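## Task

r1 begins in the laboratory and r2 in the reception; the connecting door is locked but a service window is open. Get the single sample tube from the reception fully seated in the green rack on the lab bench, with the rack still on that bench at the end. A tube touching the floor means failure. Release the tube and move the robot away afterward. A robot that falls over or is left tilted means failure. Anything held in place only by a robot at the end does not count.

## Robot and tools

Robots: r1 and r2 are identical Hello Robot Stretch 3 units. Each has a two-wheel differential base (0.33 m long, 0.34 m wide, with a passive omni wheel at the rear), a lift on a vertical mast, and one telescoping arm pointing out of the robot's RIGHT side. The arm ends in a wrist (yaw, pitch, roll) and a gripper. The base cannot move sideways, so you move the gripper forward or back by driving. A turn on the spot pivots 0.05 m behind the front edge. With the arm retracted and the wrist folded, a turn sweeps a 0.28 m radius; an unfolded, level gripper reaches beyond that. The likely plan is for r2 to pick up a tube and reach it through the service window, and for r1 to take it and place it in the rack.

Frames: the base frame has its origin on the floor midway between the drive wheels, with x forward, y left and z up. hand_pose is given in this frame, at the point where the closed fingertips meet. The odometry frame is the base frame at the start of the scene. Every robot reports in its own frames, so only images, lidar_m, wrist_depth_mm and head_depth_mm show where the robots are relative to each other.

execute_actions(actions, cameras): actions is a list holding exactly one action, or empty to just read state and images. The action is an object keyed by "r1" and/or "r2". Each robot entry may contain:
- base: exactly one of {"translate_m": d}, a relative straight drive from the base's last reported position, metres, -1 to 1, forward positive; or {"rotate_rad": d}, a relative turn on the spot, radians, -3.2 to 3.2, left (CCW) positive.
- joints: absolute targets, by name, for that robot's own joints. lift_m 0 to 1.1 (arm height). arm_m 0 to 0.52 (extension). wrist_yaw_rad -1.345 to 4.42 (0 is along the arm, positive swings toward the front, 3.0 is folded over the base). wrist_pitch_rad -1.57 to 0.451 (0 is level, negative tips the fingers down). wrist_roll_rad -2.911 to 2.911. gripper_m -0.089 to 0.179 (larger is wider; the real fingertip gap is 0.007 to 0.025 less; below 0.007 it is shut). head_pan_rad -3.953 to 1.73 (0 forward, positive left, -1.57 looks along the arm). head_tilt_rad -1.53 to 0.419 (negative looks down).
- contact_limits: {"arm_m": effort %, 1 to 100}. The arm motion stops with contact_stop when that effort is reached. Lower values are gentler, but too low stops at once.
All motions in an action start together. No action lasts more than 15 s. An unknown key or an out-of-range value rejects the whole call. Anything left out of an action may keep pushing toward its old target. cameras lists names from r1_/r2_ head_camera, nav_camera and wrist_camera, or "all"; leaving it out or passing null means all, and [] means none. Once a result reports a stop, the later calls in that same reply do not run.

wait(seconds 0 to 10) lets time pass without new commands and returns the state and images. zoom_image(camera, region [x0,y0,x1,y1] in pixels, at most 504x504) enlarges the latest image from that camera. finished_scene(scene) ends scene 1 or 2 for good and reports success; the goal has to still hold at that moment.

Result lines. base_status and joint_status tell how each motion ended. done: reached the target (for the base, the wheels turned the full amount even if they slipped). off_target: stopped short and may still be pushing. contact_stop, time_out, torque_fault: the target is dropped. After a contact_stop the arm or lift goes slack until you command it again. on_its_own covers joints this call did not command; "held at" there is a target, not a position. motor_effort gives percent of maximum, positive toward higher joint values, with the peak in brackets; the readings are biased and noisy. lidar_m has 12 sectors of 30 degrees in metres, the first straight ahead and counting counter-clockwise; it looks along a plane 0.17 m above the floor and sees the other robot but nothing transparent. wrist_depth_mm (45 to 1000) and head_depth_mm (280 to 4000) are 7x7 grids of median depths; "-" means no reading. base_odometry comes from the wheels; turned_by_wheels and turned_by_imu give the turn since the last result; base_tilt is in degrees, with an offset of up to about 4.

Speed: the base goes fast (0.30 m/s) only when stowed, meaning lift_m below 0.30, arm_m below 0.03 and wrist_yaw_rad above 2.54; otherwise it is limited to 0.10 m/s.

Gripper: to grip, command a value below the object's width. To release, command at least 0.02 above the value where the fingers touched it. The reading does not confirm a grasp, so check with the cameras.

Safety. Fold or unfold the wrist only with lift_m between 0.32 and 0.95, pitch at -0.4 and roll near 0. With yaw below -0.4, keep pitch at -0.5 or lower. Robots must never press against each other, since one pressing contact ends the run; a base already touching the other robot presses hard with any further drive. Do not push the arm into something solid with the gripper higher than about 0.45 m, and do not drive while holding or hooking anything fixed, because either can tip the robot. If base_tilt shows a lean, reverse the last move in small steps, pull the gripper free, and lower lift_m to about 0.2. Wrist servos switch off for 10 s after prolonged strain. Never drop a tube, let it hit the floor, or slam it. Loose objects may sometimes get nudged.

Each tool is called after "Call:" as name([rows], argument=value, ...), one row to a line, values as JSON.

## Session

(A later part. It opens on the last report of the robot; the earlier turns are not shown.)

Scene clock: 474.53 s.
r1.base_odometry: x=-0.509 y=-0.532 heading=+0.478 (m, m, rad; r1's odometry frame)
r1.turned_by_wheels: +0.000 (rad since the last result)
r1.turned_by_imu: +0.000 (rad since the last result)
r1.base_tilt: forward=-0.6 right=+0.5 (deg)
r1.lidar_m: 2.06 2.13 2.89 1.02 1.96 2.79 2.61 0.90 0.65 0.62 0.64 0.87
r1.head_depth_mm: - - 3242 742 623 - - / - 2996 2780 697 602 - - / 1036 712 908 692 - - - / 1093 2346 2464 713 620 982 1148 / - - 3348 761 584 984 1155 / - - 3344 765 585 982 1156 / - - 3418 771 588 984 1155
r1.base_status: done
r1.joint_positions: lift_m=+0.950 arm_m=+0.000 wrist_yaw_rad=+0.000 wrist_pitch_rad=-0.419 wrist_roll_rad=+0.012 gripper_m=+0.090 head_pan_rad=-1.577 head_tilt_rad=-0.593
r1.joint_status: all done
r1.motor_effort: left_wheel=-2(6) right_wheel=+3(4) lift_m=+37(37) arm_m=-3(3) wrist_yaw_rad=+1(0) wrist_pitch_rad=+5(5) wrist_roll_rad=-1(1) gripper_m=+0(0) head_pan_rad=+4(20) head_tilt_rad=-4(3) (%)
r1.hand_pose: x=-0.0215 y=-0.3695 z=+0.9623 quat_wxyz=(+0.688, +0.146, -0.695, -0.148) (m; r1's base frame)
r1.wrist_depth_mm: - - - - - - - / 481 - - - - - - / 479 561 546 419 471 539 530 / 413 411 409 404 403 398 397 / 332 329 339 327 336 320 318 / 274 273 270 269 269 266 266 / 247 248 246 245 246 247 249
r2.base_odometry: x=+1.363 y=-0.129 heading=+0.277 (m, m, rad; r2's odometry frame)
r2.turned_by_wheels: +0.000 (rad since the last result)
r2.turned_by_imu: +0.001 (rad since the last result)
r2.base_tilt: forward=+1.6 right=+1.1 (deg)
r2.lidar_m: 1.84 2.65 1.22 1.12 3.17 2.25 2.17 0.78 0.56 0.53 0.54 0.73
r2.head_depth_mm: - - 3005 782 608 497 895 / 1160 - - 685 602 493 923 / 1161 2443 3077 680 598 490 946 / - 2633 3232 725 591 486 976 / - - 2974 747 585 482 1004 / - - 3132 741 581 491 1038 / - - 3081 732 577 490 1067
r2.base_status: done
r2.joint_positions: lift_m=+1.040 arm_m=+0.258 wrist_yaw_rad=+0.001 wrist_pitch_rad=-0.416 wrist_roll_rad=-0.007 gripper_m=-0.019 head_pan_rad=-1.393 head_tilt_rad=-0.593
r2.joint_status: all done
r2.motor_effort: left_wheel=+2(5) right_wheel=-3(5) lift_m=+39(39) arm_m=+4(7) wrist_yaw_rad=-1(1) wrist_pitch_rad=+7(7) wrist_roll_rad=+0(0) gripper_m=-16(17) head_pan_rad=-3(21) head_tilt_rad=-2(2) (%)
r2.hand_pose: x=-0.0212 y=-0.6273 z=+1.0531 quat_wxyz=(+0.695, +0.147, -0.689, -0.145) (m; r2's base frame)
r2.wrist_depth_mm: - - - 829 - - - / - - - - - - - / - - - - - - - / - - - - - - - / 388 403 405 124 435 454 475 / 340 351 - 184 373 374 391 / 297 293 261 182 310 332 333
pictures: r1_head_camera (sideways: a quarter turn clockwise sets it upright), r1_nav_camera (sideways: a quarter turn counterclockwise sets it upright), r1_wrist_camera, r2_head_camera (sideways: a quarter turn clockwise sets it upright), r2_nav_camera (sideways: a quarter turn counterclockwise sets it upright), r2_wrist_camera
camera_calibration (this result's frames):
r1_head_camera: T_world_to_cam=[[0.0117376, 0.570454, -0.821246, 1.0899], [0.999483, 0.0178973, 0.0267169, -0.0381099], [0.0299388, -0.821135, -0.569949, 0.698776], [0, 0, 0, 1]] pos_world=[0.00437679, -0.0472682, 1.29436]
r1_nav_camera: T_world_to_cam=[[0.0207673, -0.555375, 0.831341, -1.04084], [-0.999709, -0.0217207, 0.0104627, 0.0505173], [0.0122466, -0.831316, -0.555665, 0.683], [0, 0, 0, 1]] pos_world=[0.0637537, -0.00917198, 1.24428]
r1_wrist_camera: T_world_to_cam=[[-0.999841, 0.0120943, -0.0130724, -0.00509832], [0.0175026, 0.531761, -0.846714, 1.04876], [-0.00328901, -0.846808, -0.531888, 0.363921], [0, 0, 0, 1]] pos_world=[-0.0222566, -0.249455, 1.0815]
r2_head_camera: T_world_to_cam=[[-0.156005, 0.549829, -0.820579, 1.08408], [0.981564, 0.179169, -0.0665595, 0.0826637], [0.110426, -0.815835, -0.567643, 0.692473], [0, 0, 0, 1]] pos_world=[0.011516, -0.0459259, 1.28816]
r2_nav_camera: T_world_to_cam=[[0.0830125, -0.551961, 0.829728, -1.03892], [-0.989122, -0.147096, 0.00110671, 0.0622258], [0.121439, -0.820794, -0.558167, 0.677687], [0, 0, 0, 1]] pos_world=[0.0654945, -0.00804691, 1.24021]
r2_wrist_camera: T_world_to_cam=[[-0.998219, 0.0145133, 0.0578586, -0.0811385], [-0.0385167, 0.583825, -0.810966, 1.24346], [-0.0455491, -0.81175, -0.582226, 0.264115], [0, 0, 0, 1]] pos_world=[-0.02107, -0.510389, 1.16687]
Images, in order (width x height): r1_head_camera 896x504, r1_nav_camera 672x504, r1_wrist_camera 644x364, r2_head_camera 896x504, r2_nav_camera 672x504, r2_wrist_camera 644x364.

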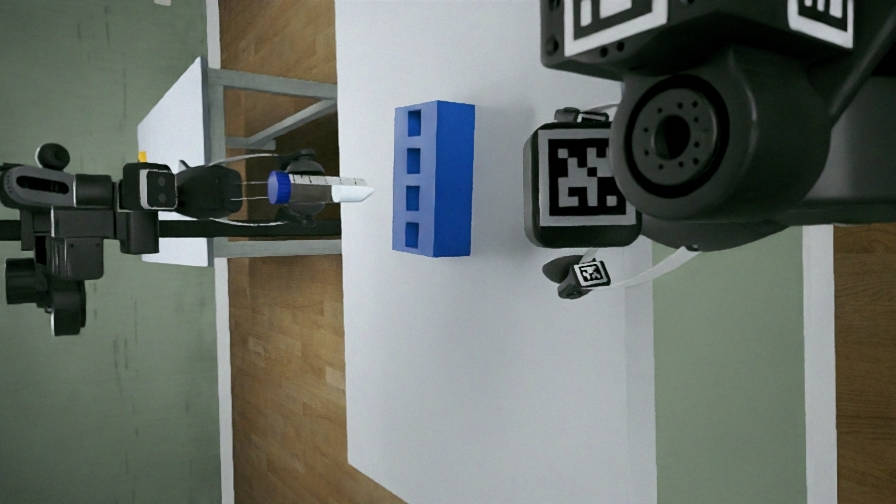

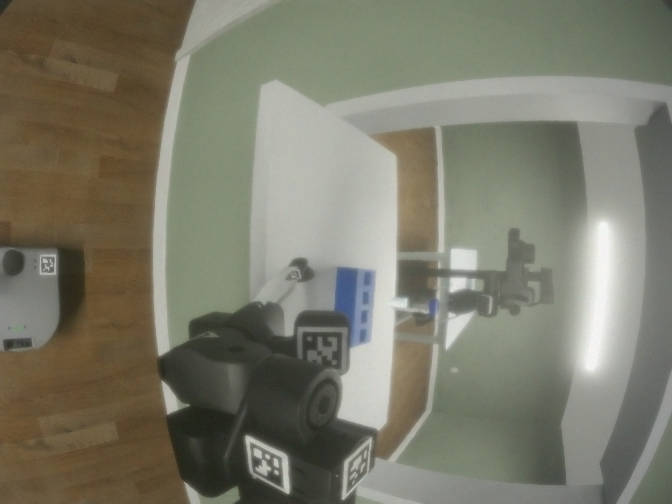

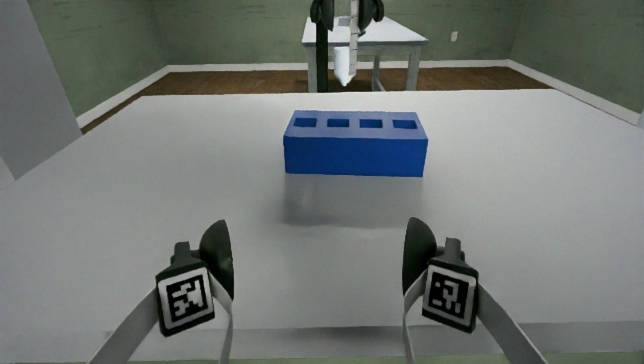

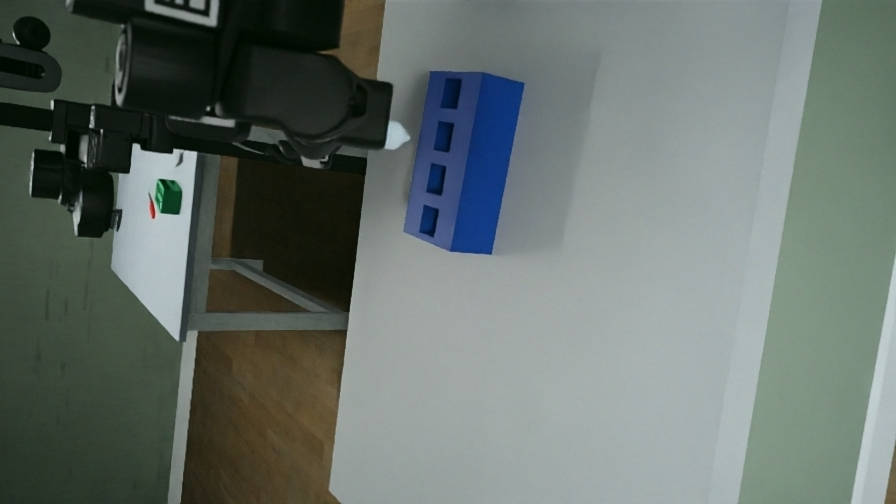

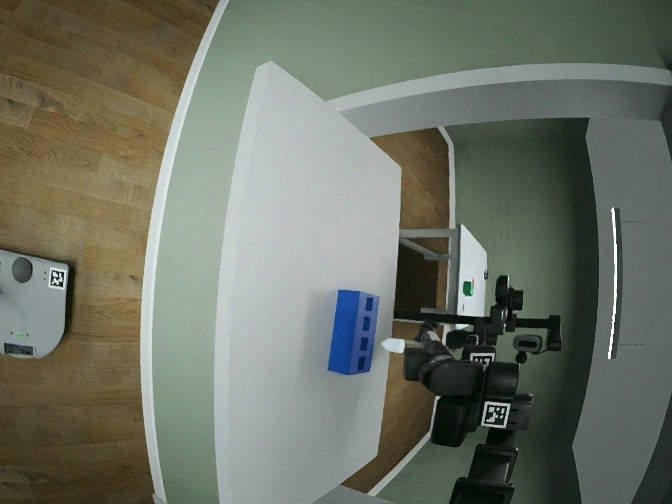

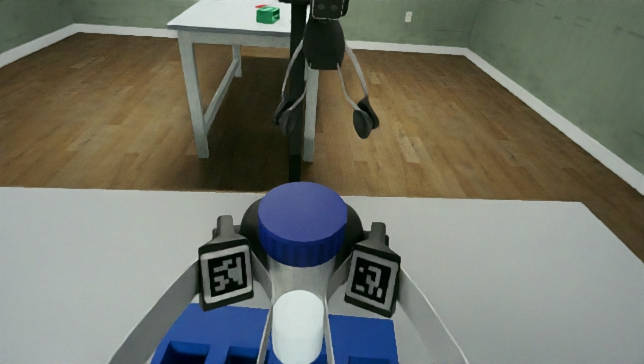

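Call:
execute_actions([
  {"r2": {"base": {"translate_m": -0.007}, "joints": {"arm_m": 0.269, "lift_m": 1.012}}, "r1": {"base": {"translate_m": -0.025}}},
], cameras=["r1_head_camera", "r1_wrist_camera", "r2_head_camera", "r2_wrist_camera"])

Scene clock: 509.53 s.
r1.base_odometry: x=-0.531 y=-0.544 heading=+0.478 (m, m, rad; r1's odometry frame)
r1.turned_by_wheels: +0.000 (rad since the last result)
r1.turned_by_imu: +0.000 (rad since the last result)
r1.base_tilt: forward=-0.5 right=+0.5 (deg)
r1.lidar_m: 2.09 2.16 2.92 1.02 1.89 2.75 2.61 0.90 0.65 0.62 0.65 0.87
r1.head_depth_mm: - - 3211 743 623 - - / - 3006 2792 729 603 - - / - 2366 3084 692 - - - / 1109 754 971 697 621 986 1149 / - - 3333 762 581 983 1149 / - - 3356 766 585 983 1156 / - - 3378 770 587 985 1157
r1.base_status: done
r1.joint_positions: lift_m=+0.950 arm_m=+0.000 wrist_yaw_rad=+0.000 wrist_pitch_rad=-0.419 wrist_roll_rad=+0.012 gripper_m=+0.090 head_pan_rad=-1.577 head_tilt_rad=-0.593
r1.joint_status: not commanded
r1.motor_effort: left_wheel=-2(6) right_wheel=+2(5) lift_m=+38(37) arm_m=-4(4) wrist_yaw_rad=+0(0) wrist_pitch_rad=+5(5) wrist_roll_rad=-1(1) gripper_m=+1(0) head_pan_rad=+3(4) head_tilt_rad=-4(5) (%)
r1.hand_pose: x=-0.0215 y=-0.3695 z=+0.9623 quat_wxyz=(+0.688, +0.146, -0.695, -0.148) (m; r1's base frame)
r1.wrist_depth_mm: - - - 488 - - - / - - - - - - - / 490 549 551 418 502 532 530 / 415 414 407 406 400 399 394 / 328 327 337 324 331 319 318 / 274 273 271 269 267 267 266 / 249 248 245 247 248 248 251
r2.base_odometry: x=+1.356 y=-0.131 heading=+0.277 (m, m, rad; r2's odometry frame)
r2.turned_by_wheels: +0.000 (rad since the last result)
r2.turned_by_imu: +0.001 (rad since the last result)
r2.base_tilt: forward=+1.6 right=+1.0 (deg)
r2.lidar_m: 1.84 2.65 1.22 1.12 3.14 2.24 2.15 0.78 0.55 0.53 0.55 0.73
r2.head_depth_mm: - - - 785 608 497 897 / 1166 984 - 678 602 493 924 / 1158 2260 2970 676 598 489 949 / - 2656 3240 720 592 486 976 / - - 2992 750 587 483 1004 / - - 3132 740 582 491 1032 / - - 3096 733 576 490 1067
r2.base_status: done
r2.joint_positions: lift_m=+1.012 arm_m=+0.269 wrist_yaw_rad=+0.001 wrist_pitch_rad=-0.416 wrist_roll_rad=-0.007 gripper_m=-0.019 head_pan_rad=-1.393 head_tilt_rad=-0.593
r2.joint_status: all done
r2.motor_effort: left_wheel=+2(3) right_wheel=-3(8) lift_m=+32(34) arm_m=+5(5) wrist_yaw_rad=-2(1) wrist_pitch_rad=+8(8) wrist_roll_rad=+0(0) gripper_m=-16(17) head_pan_rad=-3(3) head_tilt_rad=-2(3) (%)
r2.hand_pose: x=-0.0212 y=-0.6383 z=+1.0253 quat_wxyz=(+0.695, +0.147, -0.689, -0.145) (m; r2's base frame)
r2.wrist_depth_mm: - - - 810 - - - / - - - - - - - / - - - - - - - / 428 437 449 - - - - / 355 364 370 125 400 405 421 / 306 315 - 183 341 345 351 / 270 265 230 182 277 301 304
pictures: r1_head_camera (sideways: a quarter turn clockwise sets it upright), r1_wrist_camera, r2_head_camera (sideways: a quarter turn clockwise sets it upright), r2_wrist_camera
camera_calibration (this result's frames):
r1_head_camera: T_world_to_cam=[[0.0117268, 0.570454, -0.821246, 1.0899], [0.999482, 0.0179163, 0.0267169, -0.0381099], [0.0299545, -0.821134, -0.569949, 0.698777], [0, 0, 0, 1]] pos_world=[0.00437769, -0.0472682, 1.29436]
r1_wrist_camera: T_world_to_cam=[[-0.999841, 0.0120944, -0.0130724, -0.00509829], [0.0175027, 0.531761, -0.846714, 1.04876], [-0.00328907, -0.846808, -0.531888, 0.363921], [0, 0, 0, 1]] pos_world=[-0.0222566, -0.249455, 1.0815]
r2_head_camera: T_world_to_cam=[[-0.156005, 0.549829, -0.82058, 1.08408], [0.981564, 0.179168, -0.0665595, 0.0826637], [0.110426, -0.815835, -0.567643, 0.692473], [0, 0, 0, 1]] pos_world=[0.011516, -0.0459259, 1.28816]
r2_wrist_camera: T_world_to_cam=[[-0.998219, 0.0145125, 0.0578588, -0.0793717], [-0.0385166, 0.583838, -0.810956, 1.22734], [-0.0455492, -0.811741, -0.582239, 0.239025], [0, 0, 0, 1]] pos_world=[-0.02107, -0.52139, 1.13908]
Images, in order (width x height): r1_head_camera 896x504, r1_wrist_camera 644x364, r2_head_camera 896x504, r2_wrist_camera 644x364.

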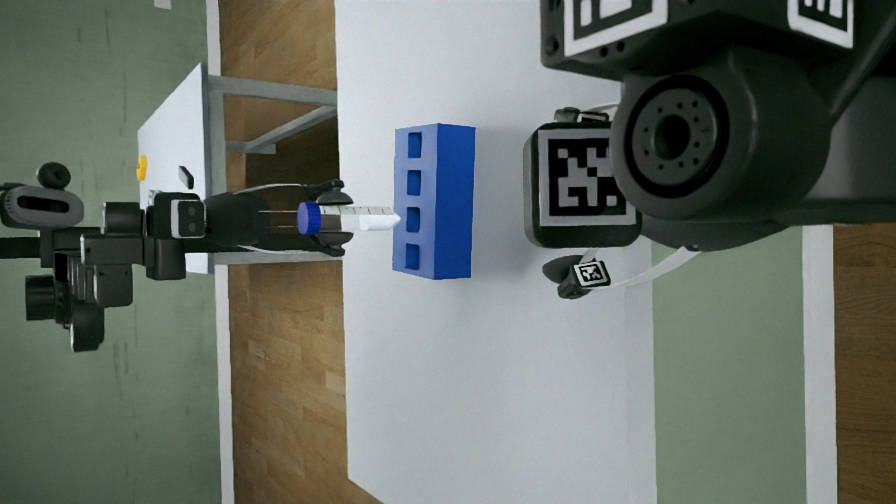

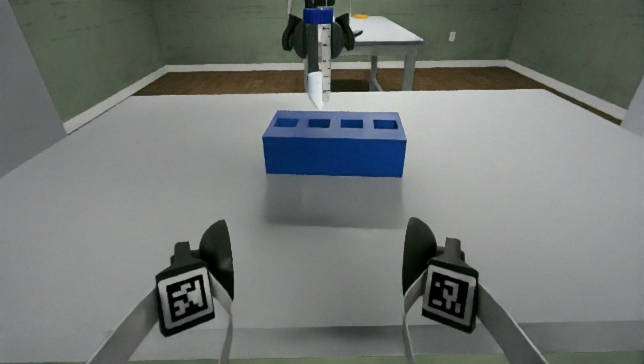

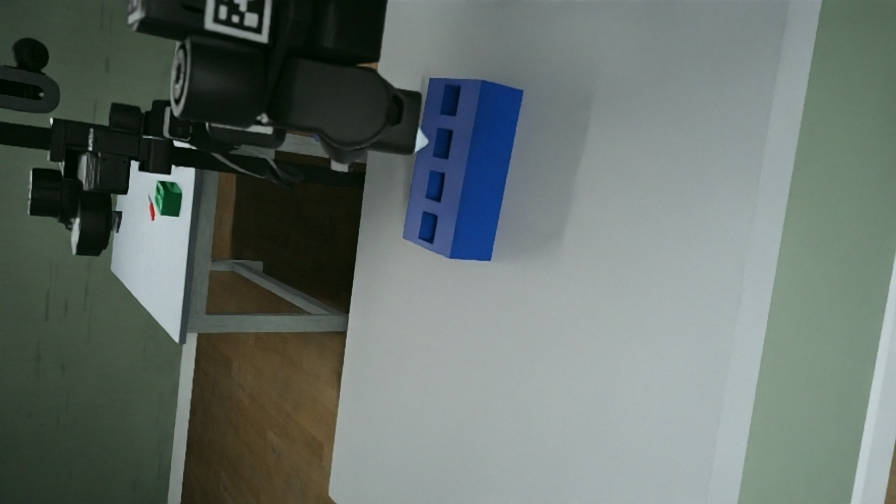

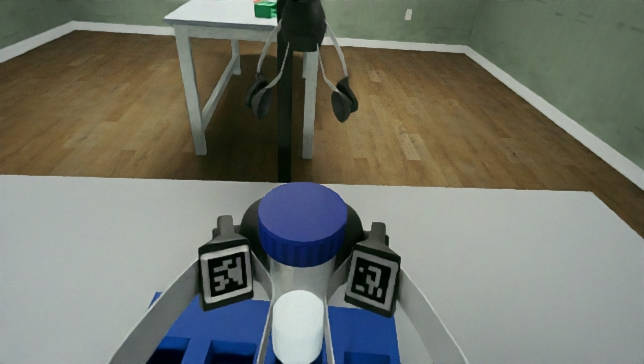

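Call:
zoom_image(camera="r1_head_camera", region=[290, 140, 490, 290])

Call:
zoom_image(camera="r2_head_camera", region=[380, 70, 540, 230])

Call:
zoom_image(camera="r1_wrist_camera", region=[240, 0, 420, 180])

Region (290, 140, 490, 290) of r1_head_camera's 896x504 image, scaled by 2.520, with more detail than that image has; it fills the top 378 rows of this view, and the rest is white.

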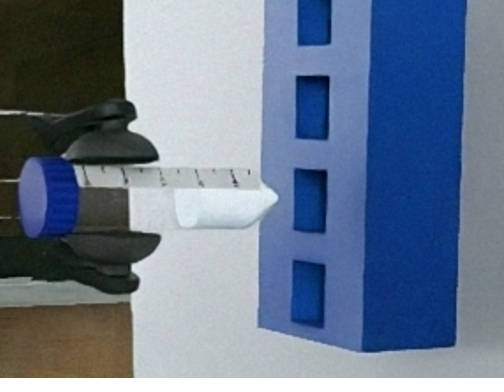

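Region (380, 70, 540, 230) of r2_head_camera's 896x504 image, scaled by 3.150, with more detail than that image has.

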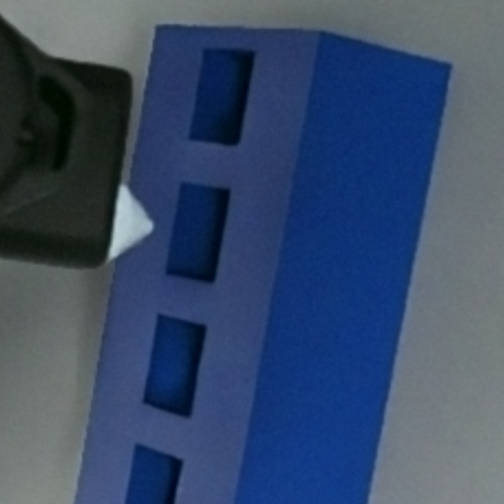

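Region (240, 0, 420, 180) of r1_wrist_camera's 644x364 image, scaled by 2.800.

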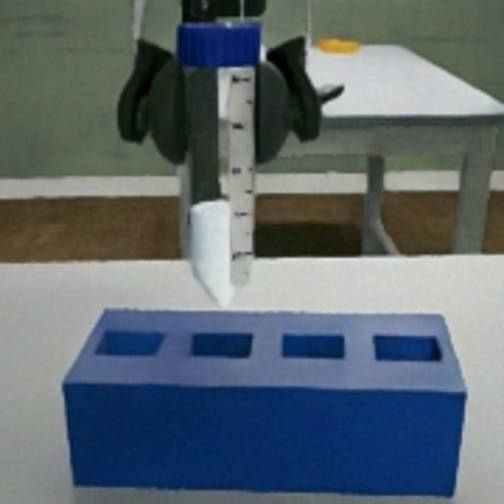

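Call:
execute_actions([
  {"r2": {"joints": {"lift_m": 0.96}}},
], cameras=["r1_head_camera", "r1_wrist_camera", "r2_wrist_camera"])

Scene clock: 522.53 s.
r1.base_odometry: x=-0.531 y=-0.544 heading=+0.478 (m, m, rad; r1's odometry frame)
r1.turned_by_wheels: +0.000 (rad since the last result)
r1.turned_by_imu: +0.000 (rad since the last result)
r1.base_tilt: forward=-0.6 right=+0.5 (deg)
r1.lidar_m: 2.09 2.16 2.92 1.02 1.89 2.76 2.61 0.90 0.65 0.62 0.64 0.87
r1.head_depth_mm: - - 3211 741 622 - - / - 3013 2813 726 603 - - / - 2688 3093 691 - - - / 1158 768 972 695 620 982 1153 / - - 3311 761 582 983 1153 / - - 3372 764 584 982 1157 / - - 3371 772 588 985 1159
r1.base_status: not commanded
r1.joint_positions: lift_m=+0.950 arm_m=+0.000 wrist_yaw_rad=+0.000 wrist_pitch_rad=-0.419 wrist_roll_rad=+0.012 gripper_m=+0.090 head_pan_rad=-1.577 head_tilt_rad=-0.593
r1.joint_status: not commanded
r1.motor_effort: left_wheel=-2(2) right_wheel=+2(2) lift_m=+38(37) arm_m=-3(3) wrist_yaw_rad=+0(0) wrist_pitch_rad=+5(5) wrist_roll_rad=-1(1) gripper_m=+0(1) head_pan_rad=+4(4) head_tilt_rad=-3(4) (%)
r1.hand_pose: x=-0.0215 y=-0.3695 z=+0.9623 quat_wxyz=(+0.688, +0.146, -0.695, -0.148) (m; r1's base frame)
r1.wrist_depth_mm: - - - - - - - / - - - 681 - - - / 495 559 546 413 499 529 525 / 417 411 408 408 400 397 396 / 329 329 340 325 335 321 318 / 273 272 272 270 268 267 264 / 248 250 246 246 247 249 249
r2.base_odometry: x=+1.356 y=-0.131 heading=+0.277 (m, m, rad; r2's odometry frame)
r2.turned_by_wheels: +0.000 (rad since the last result)
r2.turned_by_imu: +0.001 (rad since the last result)
r2.base_tilt: forward=+1.7 right=+1.0 (deg)
r2.lidar_m: 1.84 2.66 1.22 1.12 3.16 2.24 2.16 0.78 0.56 0.53 0.54 0.73
r2.head_depth_mm: - - - 719 607 496 897 / 1166 - - 654 603 493 921 / 1156 2247 2946 674 597 490 947 / - 2649 3258 720 592 486 976 / - - 3021 748 586 484 1005 / - - 3143 739 582 490 1033 / - - 3081 733 577 490 1067
r2.base_status: not commanded
r2.joint_positions: lift_m=+0.960 arm_m=+0.269 wrist_yaw_rad=+0.001 wrist_pitch_rad=-0.416 wrist_roll_rad=-0.007 gripper_m=-0.019 head_pan_rad=-1.393 head_tilt_rad=-0.593
r2.joint_status: all done
r2.motor_effort: left_wheel=+2(2) right_wheel=-3(3) lift_m=+32(33) arm_m=+5(5) wrist_yaw_rad=-2(1) wrist_pitch_rad=+7(7) wrist_roll_rad=+0(0) gripper_m=-16(17) head_pan_rad=-3(3) head_tilt_rad=-2(3) (%)
r2.hand_pose: x=-0.0212 y=-0.6383 z=+0.9733 quat_wxyz=(+0.695, +0.147, -0.689, -0.145) (m; r2's base frame)
r2.wrist_depth_mm: - - - - - - - / - - - - - - - / - - - - - - - / 344 349 369 381 388 399 419 / 291 292 302 124 323 327 339 / 251 200 - 183 274 277 286 / 217 170 179 173 203 240 247
pictures: r1_head_camera (sideways: a quarter turn clockwise sets it upright), r1_wrist_camera, r2_wrist_camera
camera_calibration (this result's frames):
r1_head_camera: T_world_to_cam=[[0.011727, 0.570454, -0.821246, 1.0899], [0.999482, 0.017916, 0.0267169, -0.0381099], [0.0299542, -0.821134, -0.569949, 0.698777], [0, 0, 0, 1]] pos_world=[0.00437768, -0.0472682, 1.29436]
r1_wrist_camera: T_world_to_cam=[[-0.999841, 0.0120943, -0.0130725, -0.00509827], [0.0175027, 0.53176, -0.846714, 1.04876], [-0.00328899, -0.846808, -0.531888, 0.363921], [0, 0, 0, 1]] pos_world=[-0.0222566, -0.249455, 1.0815]
r2_wrist_camera: T_world_to_cam=[[-0.998219, 0.0145142, 0.0578603, -0.0763638], [-0.0385168, 0.583838, -0.810956, 1.18517], [-0.0455515, -0.81174, -0.582239, 0.208747], [0, 0, 0, 1]] pos_world=[-0.0210701, -0.52139, 1.08708]
Images, in order (width x height): r1_head_camera 896x504, r1_wrist_camera 644x364, r2_wrist_camera 644x364.

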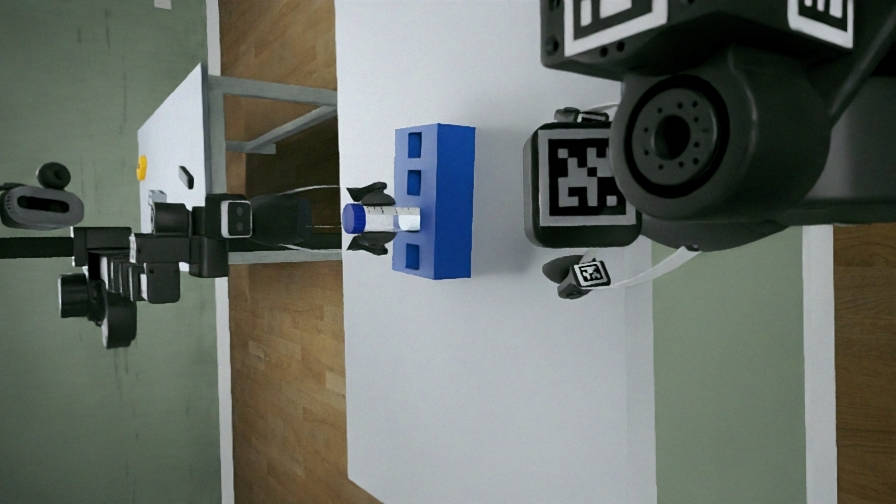

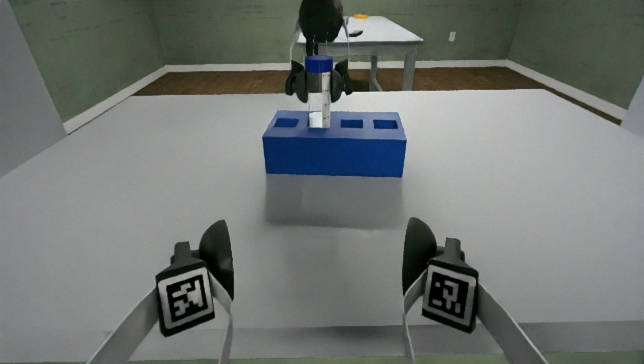

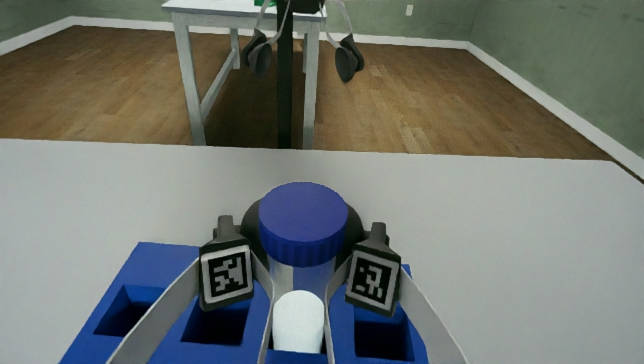

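Call:
execute_actions([
  {"r2": {"joints": {"lift_m": 0.951, "gripper_m": 0.09}}},
], cameras=["r1_head_camera", "r1_wrist_camera", "r2_wrist_camera"])

Scene clock: 528.03 s.
r1.base_odometry: x=-0.531 y=-0.544 heading=+0.478 (m, m, rad; r1's odometry frame)
r1.turned_by_wheels: +0.000 (rad since the last result)
r1.turned_by_imu: +0.000 (rad since the last result)
r1.base_tilt: forward=-0.6 right=+0.5 (deg)
r1.lidar_m: 2.09 2.16 2.92 1.02 1.88 2.77 2.61 0.90 0.65 0.62 0.64 0.87
r1.head_depth_mm: - - 3231 742 622 - - / - 3029 2831 728 603 - - / - 2696 3100 690 - - - / 1156 779 968 698 619 981 1147 / - - 3345 759 583 982 1153 / - - 3411 767 586 984 1157 / - - 3407 770 588 983 1158
r1.base_status: not commanded
r1.joint_positions: lift_m=+0.950 arm_m=+0.000 wrist_yaw_rad=+0.000 wrist_pitch_rad=-0.419 wrist_roll_rad=+0.012 gripper_m=+0.090 head_pan_rad=-1.577 head_tilt_rad=-0.593
r1.joint_status: not commanded
r1.motor_effort: left_wheel=-2(2) right_wheel=+3(2) lift_m=+37(36) arm_m=-3(4) wrist_yaw_rad=+0(0) wrist_pitch_rad=+5(5) wrist_roll_rad=-1(1) gripper_m=-1(0) head_pan_rad=+3(4) head_tilt_rad=-4(3) (%)
r1.hand_pose: x=-0.0215 y=-0.3695 z=+0.9623 quat_wxyz=(+0.688, +0.146, -0.695, -0.148) (m; r1's base frame)
r1.wrist_depth_mm: - - - - - - - / - - - - - - - / 497 556 549 414 502 534 527 / 411 409 407 404 404 399 397 / 330 327 340 326 334 321 320 / 274 272 271 269 270 268 266 / 248 248 247 245 246 248 249
r2.base_odometry: x=+1.356 y=-0.131 heading=+0.277 (m, m, rad; r2's odometry frame)
r2.turned_by_wheels: +0.000 (rad since the last result)
r2.turned_by_imu: +0.001 (rad since the last result)
r2.base_tilt: forward=+1.7 right=+1.0 (deg)
r2.lidar_m: 1.84 2.65 1.23 1.12 3.14 2.24 2.16 0.78 0.56 0.53 0.55 0.73
r2.head_depth_mm: - - - 699 608 497 895 / 1166 - - - 603 493 923 / 1159 2250 2979 671 596 489 950 / - 2626 3241 720 591 486 981 / - - 3028 748 585 483 1007 / - - 3146 740 581 491 1036 / - - 3082 732 577 490 1068
r2.base_status: not commanded
r2.joint_positions: lift_m=+0.951 arm_m=+0.269 wrist_yaw_rad=+0.001 wrist_pitch_rad=-0.416 wrist_roll_rad=-0.007 gripper_m=+0.090 head_pan_rad=-1.393 head_tilt_rad=-0.593
r2.joint_status: all done
r2.motor_effort: left_wheel=+2(2) right_wheel=-3(3) lift_m=+33(32) arm_m=+5(4) wrist_yaw_rad=-1(1) wrist_pitch_rad=+8(8) wrist_roll_rad=-1(0) gripper_m=+1(83) head_pan_rad=-3(3) head_tilt_rad=-2(2) (%)
r2.hand_pose: x=-0.0212 y=-0.6383 z=+0.9642 quat_wxyz=(+0.695, +0.147, -0.689, -0.145) (m; r2's base frame)
r2.wrist_depth_mm: - - - - - - - / - - - - - - - / - - - - - - - / 328 336 352 359 372 383 395 / 278 291 214 133 313 320 323 / 241 - 195 189 - 270 273 / 214 162 164 171 201 231 236
pictures: r1_head_camera (sideways: a quarter turn clockwise sets it upright), r1_wrist_camera, r2_wrist_camera
camera_calibration (this result's frames):
r1_head_camera: T_world_to_cam=[[0.0117268, 0.570455, -0.821245, 1.0899], [0.999482, 0.0179162, 0.0267169, -0.03811], [0.0299544, -0.821134, -0.569949, 0.698777], [0, 0, 0, 1]] pos_world=[0.00437769, -0.0472682, 1.29436]
r1_wrist_camera: T_world_to_cam=[[-0.999841, 0.0120945, -0.0130726, -0.00509812], [0.0175029, 0.53176, -0.846714, 1.04876], [-0.00328911, -0.846808, -0.531888, 0.363921], [0, 0, 0, 1]] pos_world=[-0.0222566, -0.249455, 1.0815]
r2_wrist_camera: T_world_to_cam=[[-0.998219, 0.0145023, 0.0578623, -0.0758503], [-0.0385159, 0.584008, -0.810834, 1.17781], [-0.0455509, -0.811619, -0.582409, 0.203743], [0, 0, 0, 1]] pos_world=[-0.0210702, -0.521388, 1.07806]
Images, in order (width x height): r1_head_camera 896x504, r1_wrist_camera 644x364, r2_wrist_camera 644x364.

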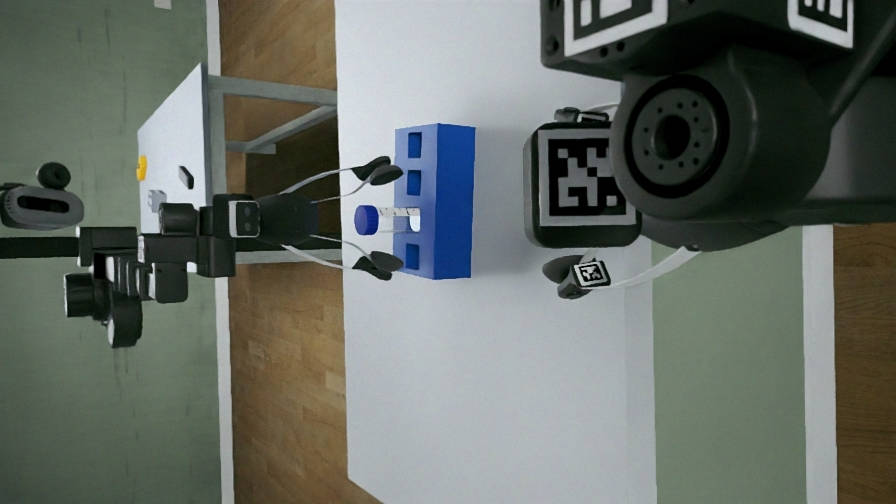

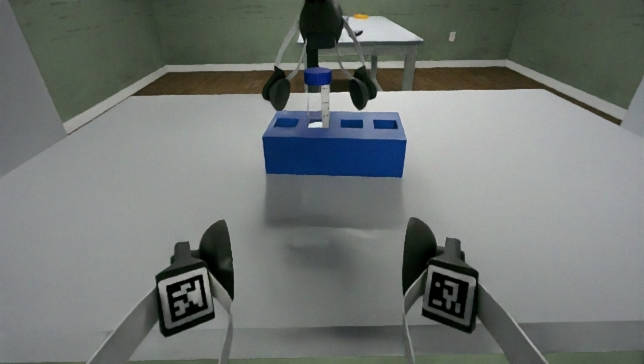

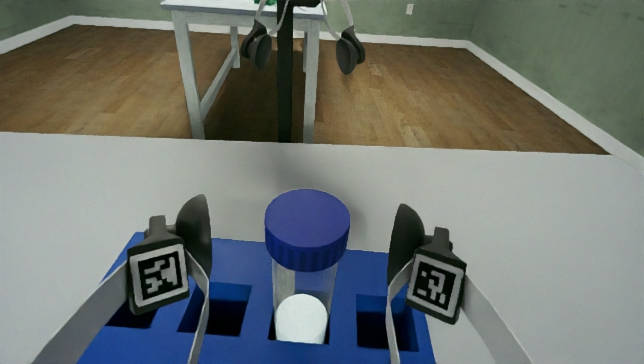

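Call:
execute_actions([
  {"r2": {"joints": {"arm_m": 0.0}}, "r1": {"joints": {"arm_m": 0.22}}},
], cameras=["r1_head_camera", "r1_wrist_camera", "r2_wrist_camera", "r2_head_camera"])

Scene clock: 536.43 s.
r1.base_odometry: x=-0.531 y=-0.544 heading=+0.478 (m, m, rad; r1's odometry frame)
r1.turned_by_wheels: +0.000 (rad since the last result)
r1.turned_by_imu: +0.000 (rad since the last result)
r1.base_tilt: forward=-0.6 right=+0.5 (deg)
r1.lidar_m: 2.09 2.17 2.93 1.02 1.88 2.76 2.61 0.90 0.65 0.62 0.64 0.87
r1.head_depth_mm: - - 3692 - 570 980 1140 / - 2672 - - 573 982 1139 / - 2669 3761 - 575 982 1141 / 1159 1003 2519 709 579 983 1148 / - - 3300 762 582 983 1149 / - - 3373 764 585 983 1157 / - - 3418 773 587 983 1154
r1.base_status: not commanded
r1.joint_positions: lift_m=+0.950 arm_m=+0.220 wrist_yaw_rad=+0.000 wrist_pitch_rad=-0.419 wrist_roll_rad=+0.012 gripper_m=+0.090 head_pan_rad=-1.577 head_tilt_rad=-0.593
r1.joint_status: all done
r1.motor_effort: left_wheel=-2(2) right_wheel=+2(2) lift_m=+38(37) arm_m=+4(6) wrist_yaw_rad=+0(0) wrist_pitch_rad=+5(5) wrist_roll_rad=-1(1) gripper_m=+0(1) head_pan_rad=+3(3) head_tilt_rad=-4(4) (%)
r1.hand_pose: x=-0.0215 y=-0.5890 z=+0.9623 quat_wxyz=(+0.688, +0.146, -0.695, -0.148) (m; r1's base frame)
r1.wrist_depth_mm: - - - - - - - / - - - - - - - / - - - - 534 532 520 / 415 411 409 382 401 395 391 / 329 326 269 243 261 321 318 / 273 271 219 218 215 267 265 / 233 227 233 229 224 228 227
r2.base_odometry: x=+1.356 y=-0.131 heading=+0.277 (m, m, rad; r2's odometry frame)
r2.turned_by_wheels: +0.000 (rad since the last result)
r2.turned_by_imu: +0.001 (rad since the last result)
r2.base_tilt: forward=+1.7 right=+1.0 (deg)
r2.lidar_m: 1.84 2.65 1.23 1.12 3.17 2.24 2.16 0.78 0.56 0.53 0.55 0.73
r2.head_depth_mm: - - 3411 783 627 - - / 1194 803 3005 683 654 - - / 1157 1347 2474 673 636 - - / - 2654 3225 718 609 485 974 / - - 2993 749 586 483 1007 / - - 3145 743 582 491 1037 / - - 3111 732 575 491 1069
r2.base_status: not commanded
r2.joint_positions: lift_m=+0.951 arm_m=+0.002 wrist_yaw_rad=+0.001 wrist_pitch_rad=-0.416 wrist_roll_rad=-0.007 gripper_m=+0.090 head_pan_rad=-1.393 head_tilt_rad=-0.593
r2.joint_status: all done
joint sent to its limit — the command would take r2.arm_m past its lower limit, so that joint was sent only as far as its limit.
r2.motor_effort: left_wheel=+2(2) right_wheel=-3(3) lift_m=+33(33) arm_m=-6(5) wrist_yaw_rad=-1(1) wrist_pitch_rad=+8(8) wrist_roll_rad=+0(0) gripper_m=+0(0) head_pan_rad=-2(3) head_tilt_rad=-2(2) (%)
r2.hand_pose: x=-0.0212 y=-0.3721 z=+0.9642 quat_wxyz=(+0.695, +0.147, -0.689, -0.145) (m; r2's base frame)
r2.wrist_depth_mm: - - - - - - - / 538 564 590 604 - - - / 406 418 370 366 469 502 481 / 329 343 353 365 369 387 402 / 281 297 291 301 315 314 325 / 240 - 248 256 - 271 273 / 218 215 219 224 226 232 237
pictures: r1_head_camera (sideways: a quarter turn clockwise sets it upright), r1_wrist_camera, r2_head_camera (sideways: a quarter turn clockwise sets it upright), r2_wrist_camera
camera_calibration (this result's frames):
r1_head_camera: T_world_to_cam=[[0.0116407, 0.570503, -0.821213, 1.08986], [0.99948, 0.018066, 0.0267183, -0.0381117], [0.0300789, -0.821097, -0.569996, 0.698836], [0, 0, 0, 1]] pos_world=[0.00438485, -0.0472681, 1.29436]
r1_wrist_camera: T_world_to_cam=[[-0.999841, 0.0120944, -0.0130725, -0.00244363], [0.0175028, 0.531761, -0.846714, 1.16547], [-0.00328903, -0.846808, -0.531888, 0.178057], [0, 0, 0, 1]] pos_world=[-0.0222566, -0.468943, 1.0815]
r2_head_camera: T_world_to_cam=[[-0.156006, 0.549832, -0.820577, 1.08408], [0.981564, 0.179169, -0.0665594, 0.0826637], [0.110425, -0.815833, -0.567647, 0.692477], [0, 0, 0, 1]] pos_world=[0.011516, -0.0459258, 1.28816]
r2_wrist_camera: T_world_to_cam=[[-0.998219, 0.0145025, 0.0578623, -0.0797107], [-0.0385157, 0.584008, -0.810834, 1.02235], [-0.0455511, -0.811619, -0.582409, 0.419794], [0, 0, 0, 1]] pos_world=[-0.0210702, -0.25519, 1.07806]
Images, in order (width x height): r1_head_camera 896x504, r1_wrist_camera 644x364, r2_head_camera 896x504, r2_wrist_camera 644x364.

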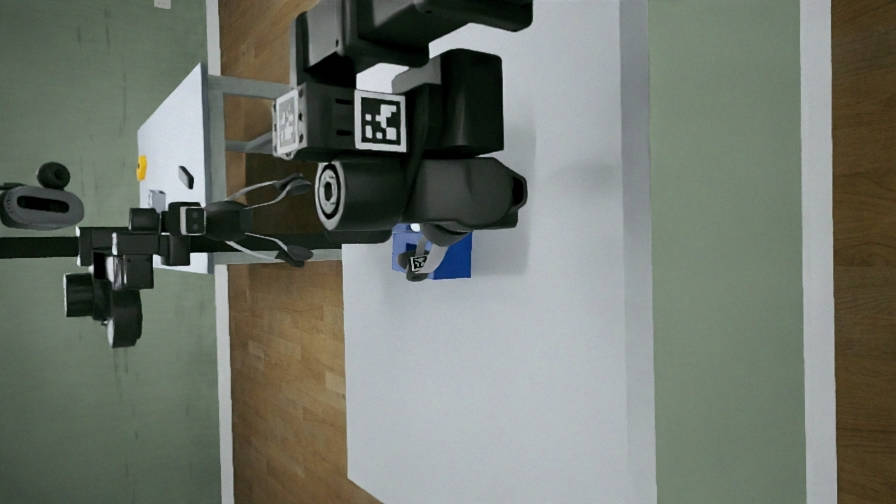

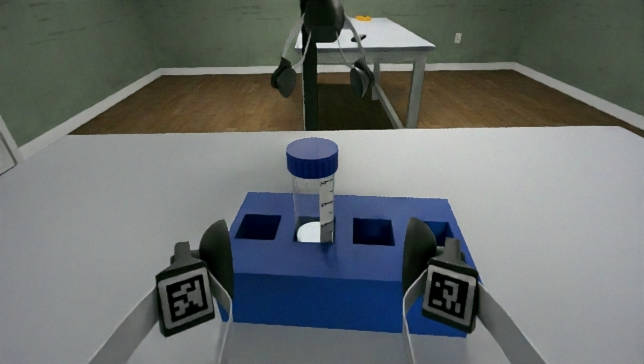

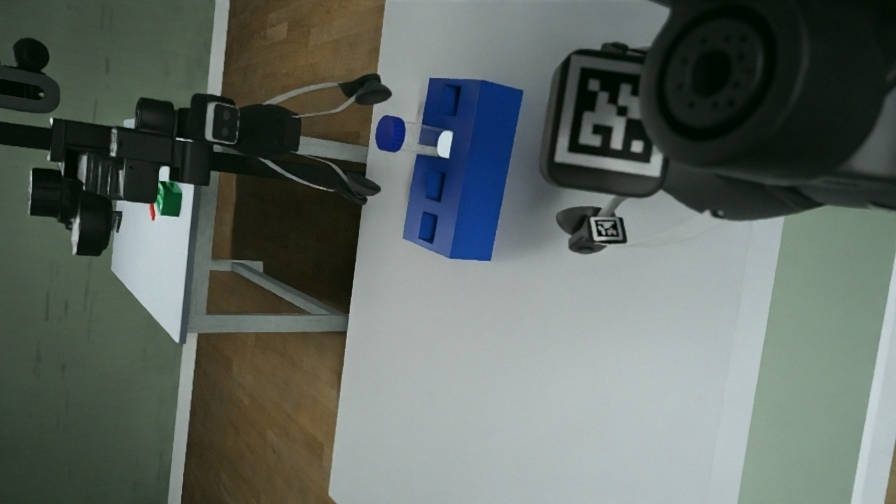

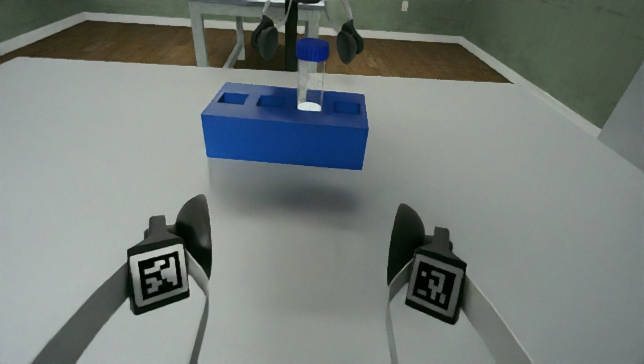

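Call:
execute_actions([
  {"r1": {"joints": {"arm_m": 0.303}, "contact_limits": {"arm_m": 15}}},
], cameras=["r1_wrist_camera", "r2_wrist_camera", "r2_head_camera"])

Scene clock: 547.13 s.
r1.base_odometry: x=-0.531 y=-0.544 heading=+0.478 (m, m, rad; r1's odometry frame)
r1.turned_by_wheels: +0.000 (rad since the last result)
r1.turned_by_imu: +0.000 (rad since the last result)
r1.base_tilt: forward=-0.6 right=+0.6 (deg)
r1.lidar_m: 2.08 2.16 2.92 1.02 1.88 2.76 2.62 0.90 0.65 0.62 0.64 0.87
r1.head_depth_mm: - - - 686 570 983 1140 / - 2642 - 713 572 982 1140 / - 2664 - 689 577 981 1146 / 1157 1004 2444 696 579 986 1149 / - - 3338 760 581 983 1155 / - - 3389 766 583 984 1154 / - - 3419 773 589 981 1156
r1.base_status: not commanded
r1.joint_positions: lift_m=+0.950 arm_m=+0.303 wrist_yaw_rad=+0.000 wrist_pitch_rad=-0.419 wrist_roll_rad=+0.012 gripper_m=+0.090 head_pan_rad=-1.577 head_tilt_rad=-0.593
r1.joint_status: all done
r1.motor_effort: left_wheel=-2(2) right_wheel=+3(2) lift_m=+37(37) arm_m=+4(6) wrist_yaw_rad=+0(0) wrist_pitch_rad=+5(5) wrist_roll_rad=-1(1) gripper_m=+1(1) head_pan_rad=+4(3) head_tilt_rad=-5(4) (%)
r1.contact_limits: arm_m 15 (drawing in: default 31, maximum 52; extending or still: default 44, maximum 72)
r1.hand_pose: x=-0.0215 y=-0.6720 z=+0.9623 quat_wxyz=(+0.688, +0.146, -0.695, -0.148) (m; r1's base frame)
r1.wrist_depth_mm: - - - 455 - - - / - - - - - - - / - - - - - - - / 413 411 407 404 402 399 395 / 328 327 339 148 333 319 319 / 272 272 204 192 202 264 265 / 232 227 175 173 193 207 226
r2.base_odometry: x=+1.356 y=-0.131 heading=+0.277 (m, m, rad; r2's odometry frame)
r2.turned_by_wheels: +0.000 (rad since the last result)
r2.turned_by_imu: +0.001 (rad since the last result)
r2.base_tilt: forward=+1.6 right=+1.1 (deg)
r2.lidar_m: 1.84 2.66 1.23 1.12 3.17 2.24 2.16 0.78 0.55 0.53 0.55 0.73
r2.head_depth_mm: - - 3401 785 626 - - / - 741 2989 663 654 - - / 1162 764 2478 671 635 - - / - 2637 3227 720 609 485 978 / - - 3007 750 587 483 1010 / - - 3135 741 582 491 1037 / - - 3101 730 576 491 1070
r2.base_status: not commanded
r2.joint_positions: lift_m=+0.951 arm_m=+0.002 wrist_yaw_rad=+0.001 wrist_pitch_rad=-0.416 wrist_roll_rad=-0.007 gripper_m=+0.090 head_pan_rad=-1.393 head_tilt_rad=-0.593
r2.joint_status: not commanded
r2.motor_effort: left_wheel=+2(2) right_wheel=-3(3) lift_m=+33(33) arm_m=-6(6) wrist_yaw_rad=-1(1) wrist_pitch_rad=+8(7) wrist_roll_rad=+0(0) gripper_m=+0(1) head_pan_rad=-2(3) head_tilt_rad=-2(3) (%)
r2.hand_pose: x=-0.0212 y=-0.3721 z=+0.9642 quat_wxyz=(+0.695, +0.147, -0.689, -0.145) (m; r2's base frame)
r2.wrist_depth_mm: - - - - - - - / 537 565 510 583 - - - / 407 423 369 363 475 491 469 / 329 345 355 366 377 388 398 / 279 288 291 297 316 319 324 / 241 - 249 257 - 268 274 / 214 213 219 222 226 234 238
pictures: r1_wrist_camera, r2_head_camera (sideways: a quarter turn clockwise sets it upright), r2_wrist_camera
camera_calibration (this result's frames):
r1_wrist_camera: T_world_to_cam=[[-0.999841, 0.0120944, -0.0130724, -0.0014399], [0.0175027, 0.531761, -0.846714, 1.20961], [-0.00328912, -0.846808, -0.531888, 0.107772], [0, 0, 0, 1]] pos_world=[-0.0222566, -0.551943, 1.0815]
r2_head_camera: T_world_to_cam=[[-0.156006, 0.549832, -0.820577, 1.08408], [0.981564, 0.179169, -0.0665594, 0.0826637], [0.110425, -0.815833, -0.567647, 0.692477], [0, 0, 0, 1]] pos_world=[0.011516, -0.0459258, 1.28816]
r2_wrist_camera: T_world_to_cam=[[-0.998219, 0.0145023, 0.0578623, -0.0797108], [-0.0385159, 0.584008, -0.810834, 1.02235], [-0.045551, -0.811618, -0.582409, 0.419795], [0, 0, 0, 1]] pos_world=[-0.0210702, -0.25519, 1.07806]
Images, in order (width x height): r1_wrist_camera 644x364, r2_head_camera 896x504, r2_wrist_camera 644x364.

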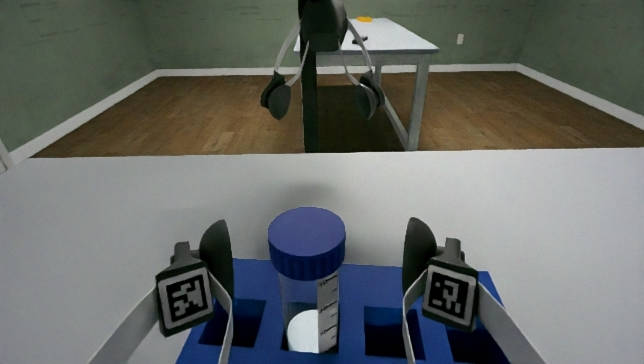

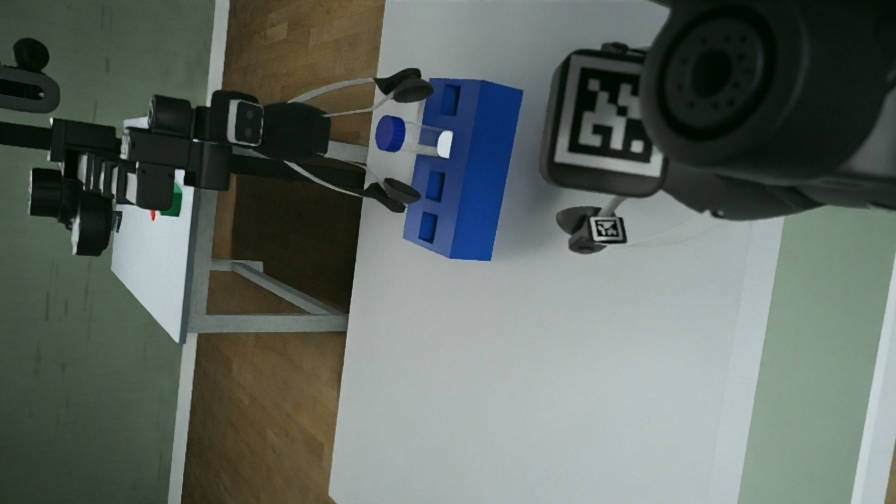

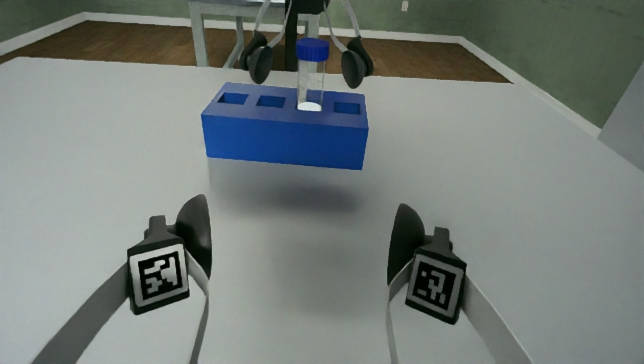

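Call:
zoom_image(camera="r2_wrist_camera", region=[190, 0, 390, 170])

Call:
zoom_image(camera="r2_head_camera", region=[320, 50, 540, 270])

Region (190, 0, 390, 170) of r2_wrist_camera's 644x364 image, scaled by 2.520; it fills the top 428 rows of this view, and the rest is white.

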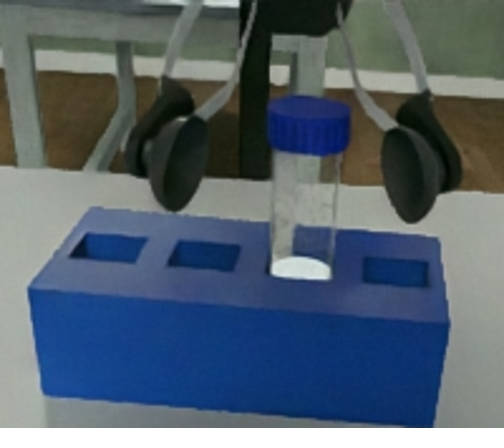

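Region (320, 50, 540, 270) of r2_head_camera's 896x504 image, scaled by 2.291, with more detail than that image has.

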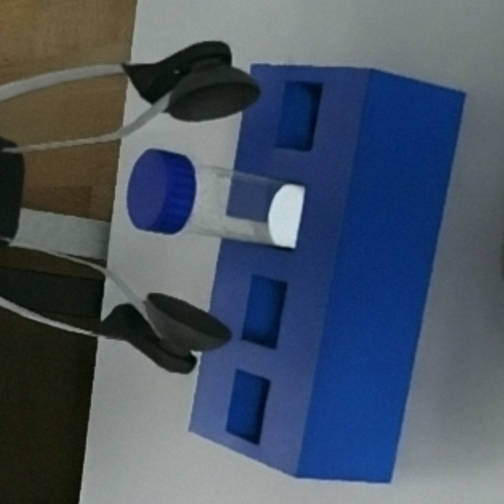

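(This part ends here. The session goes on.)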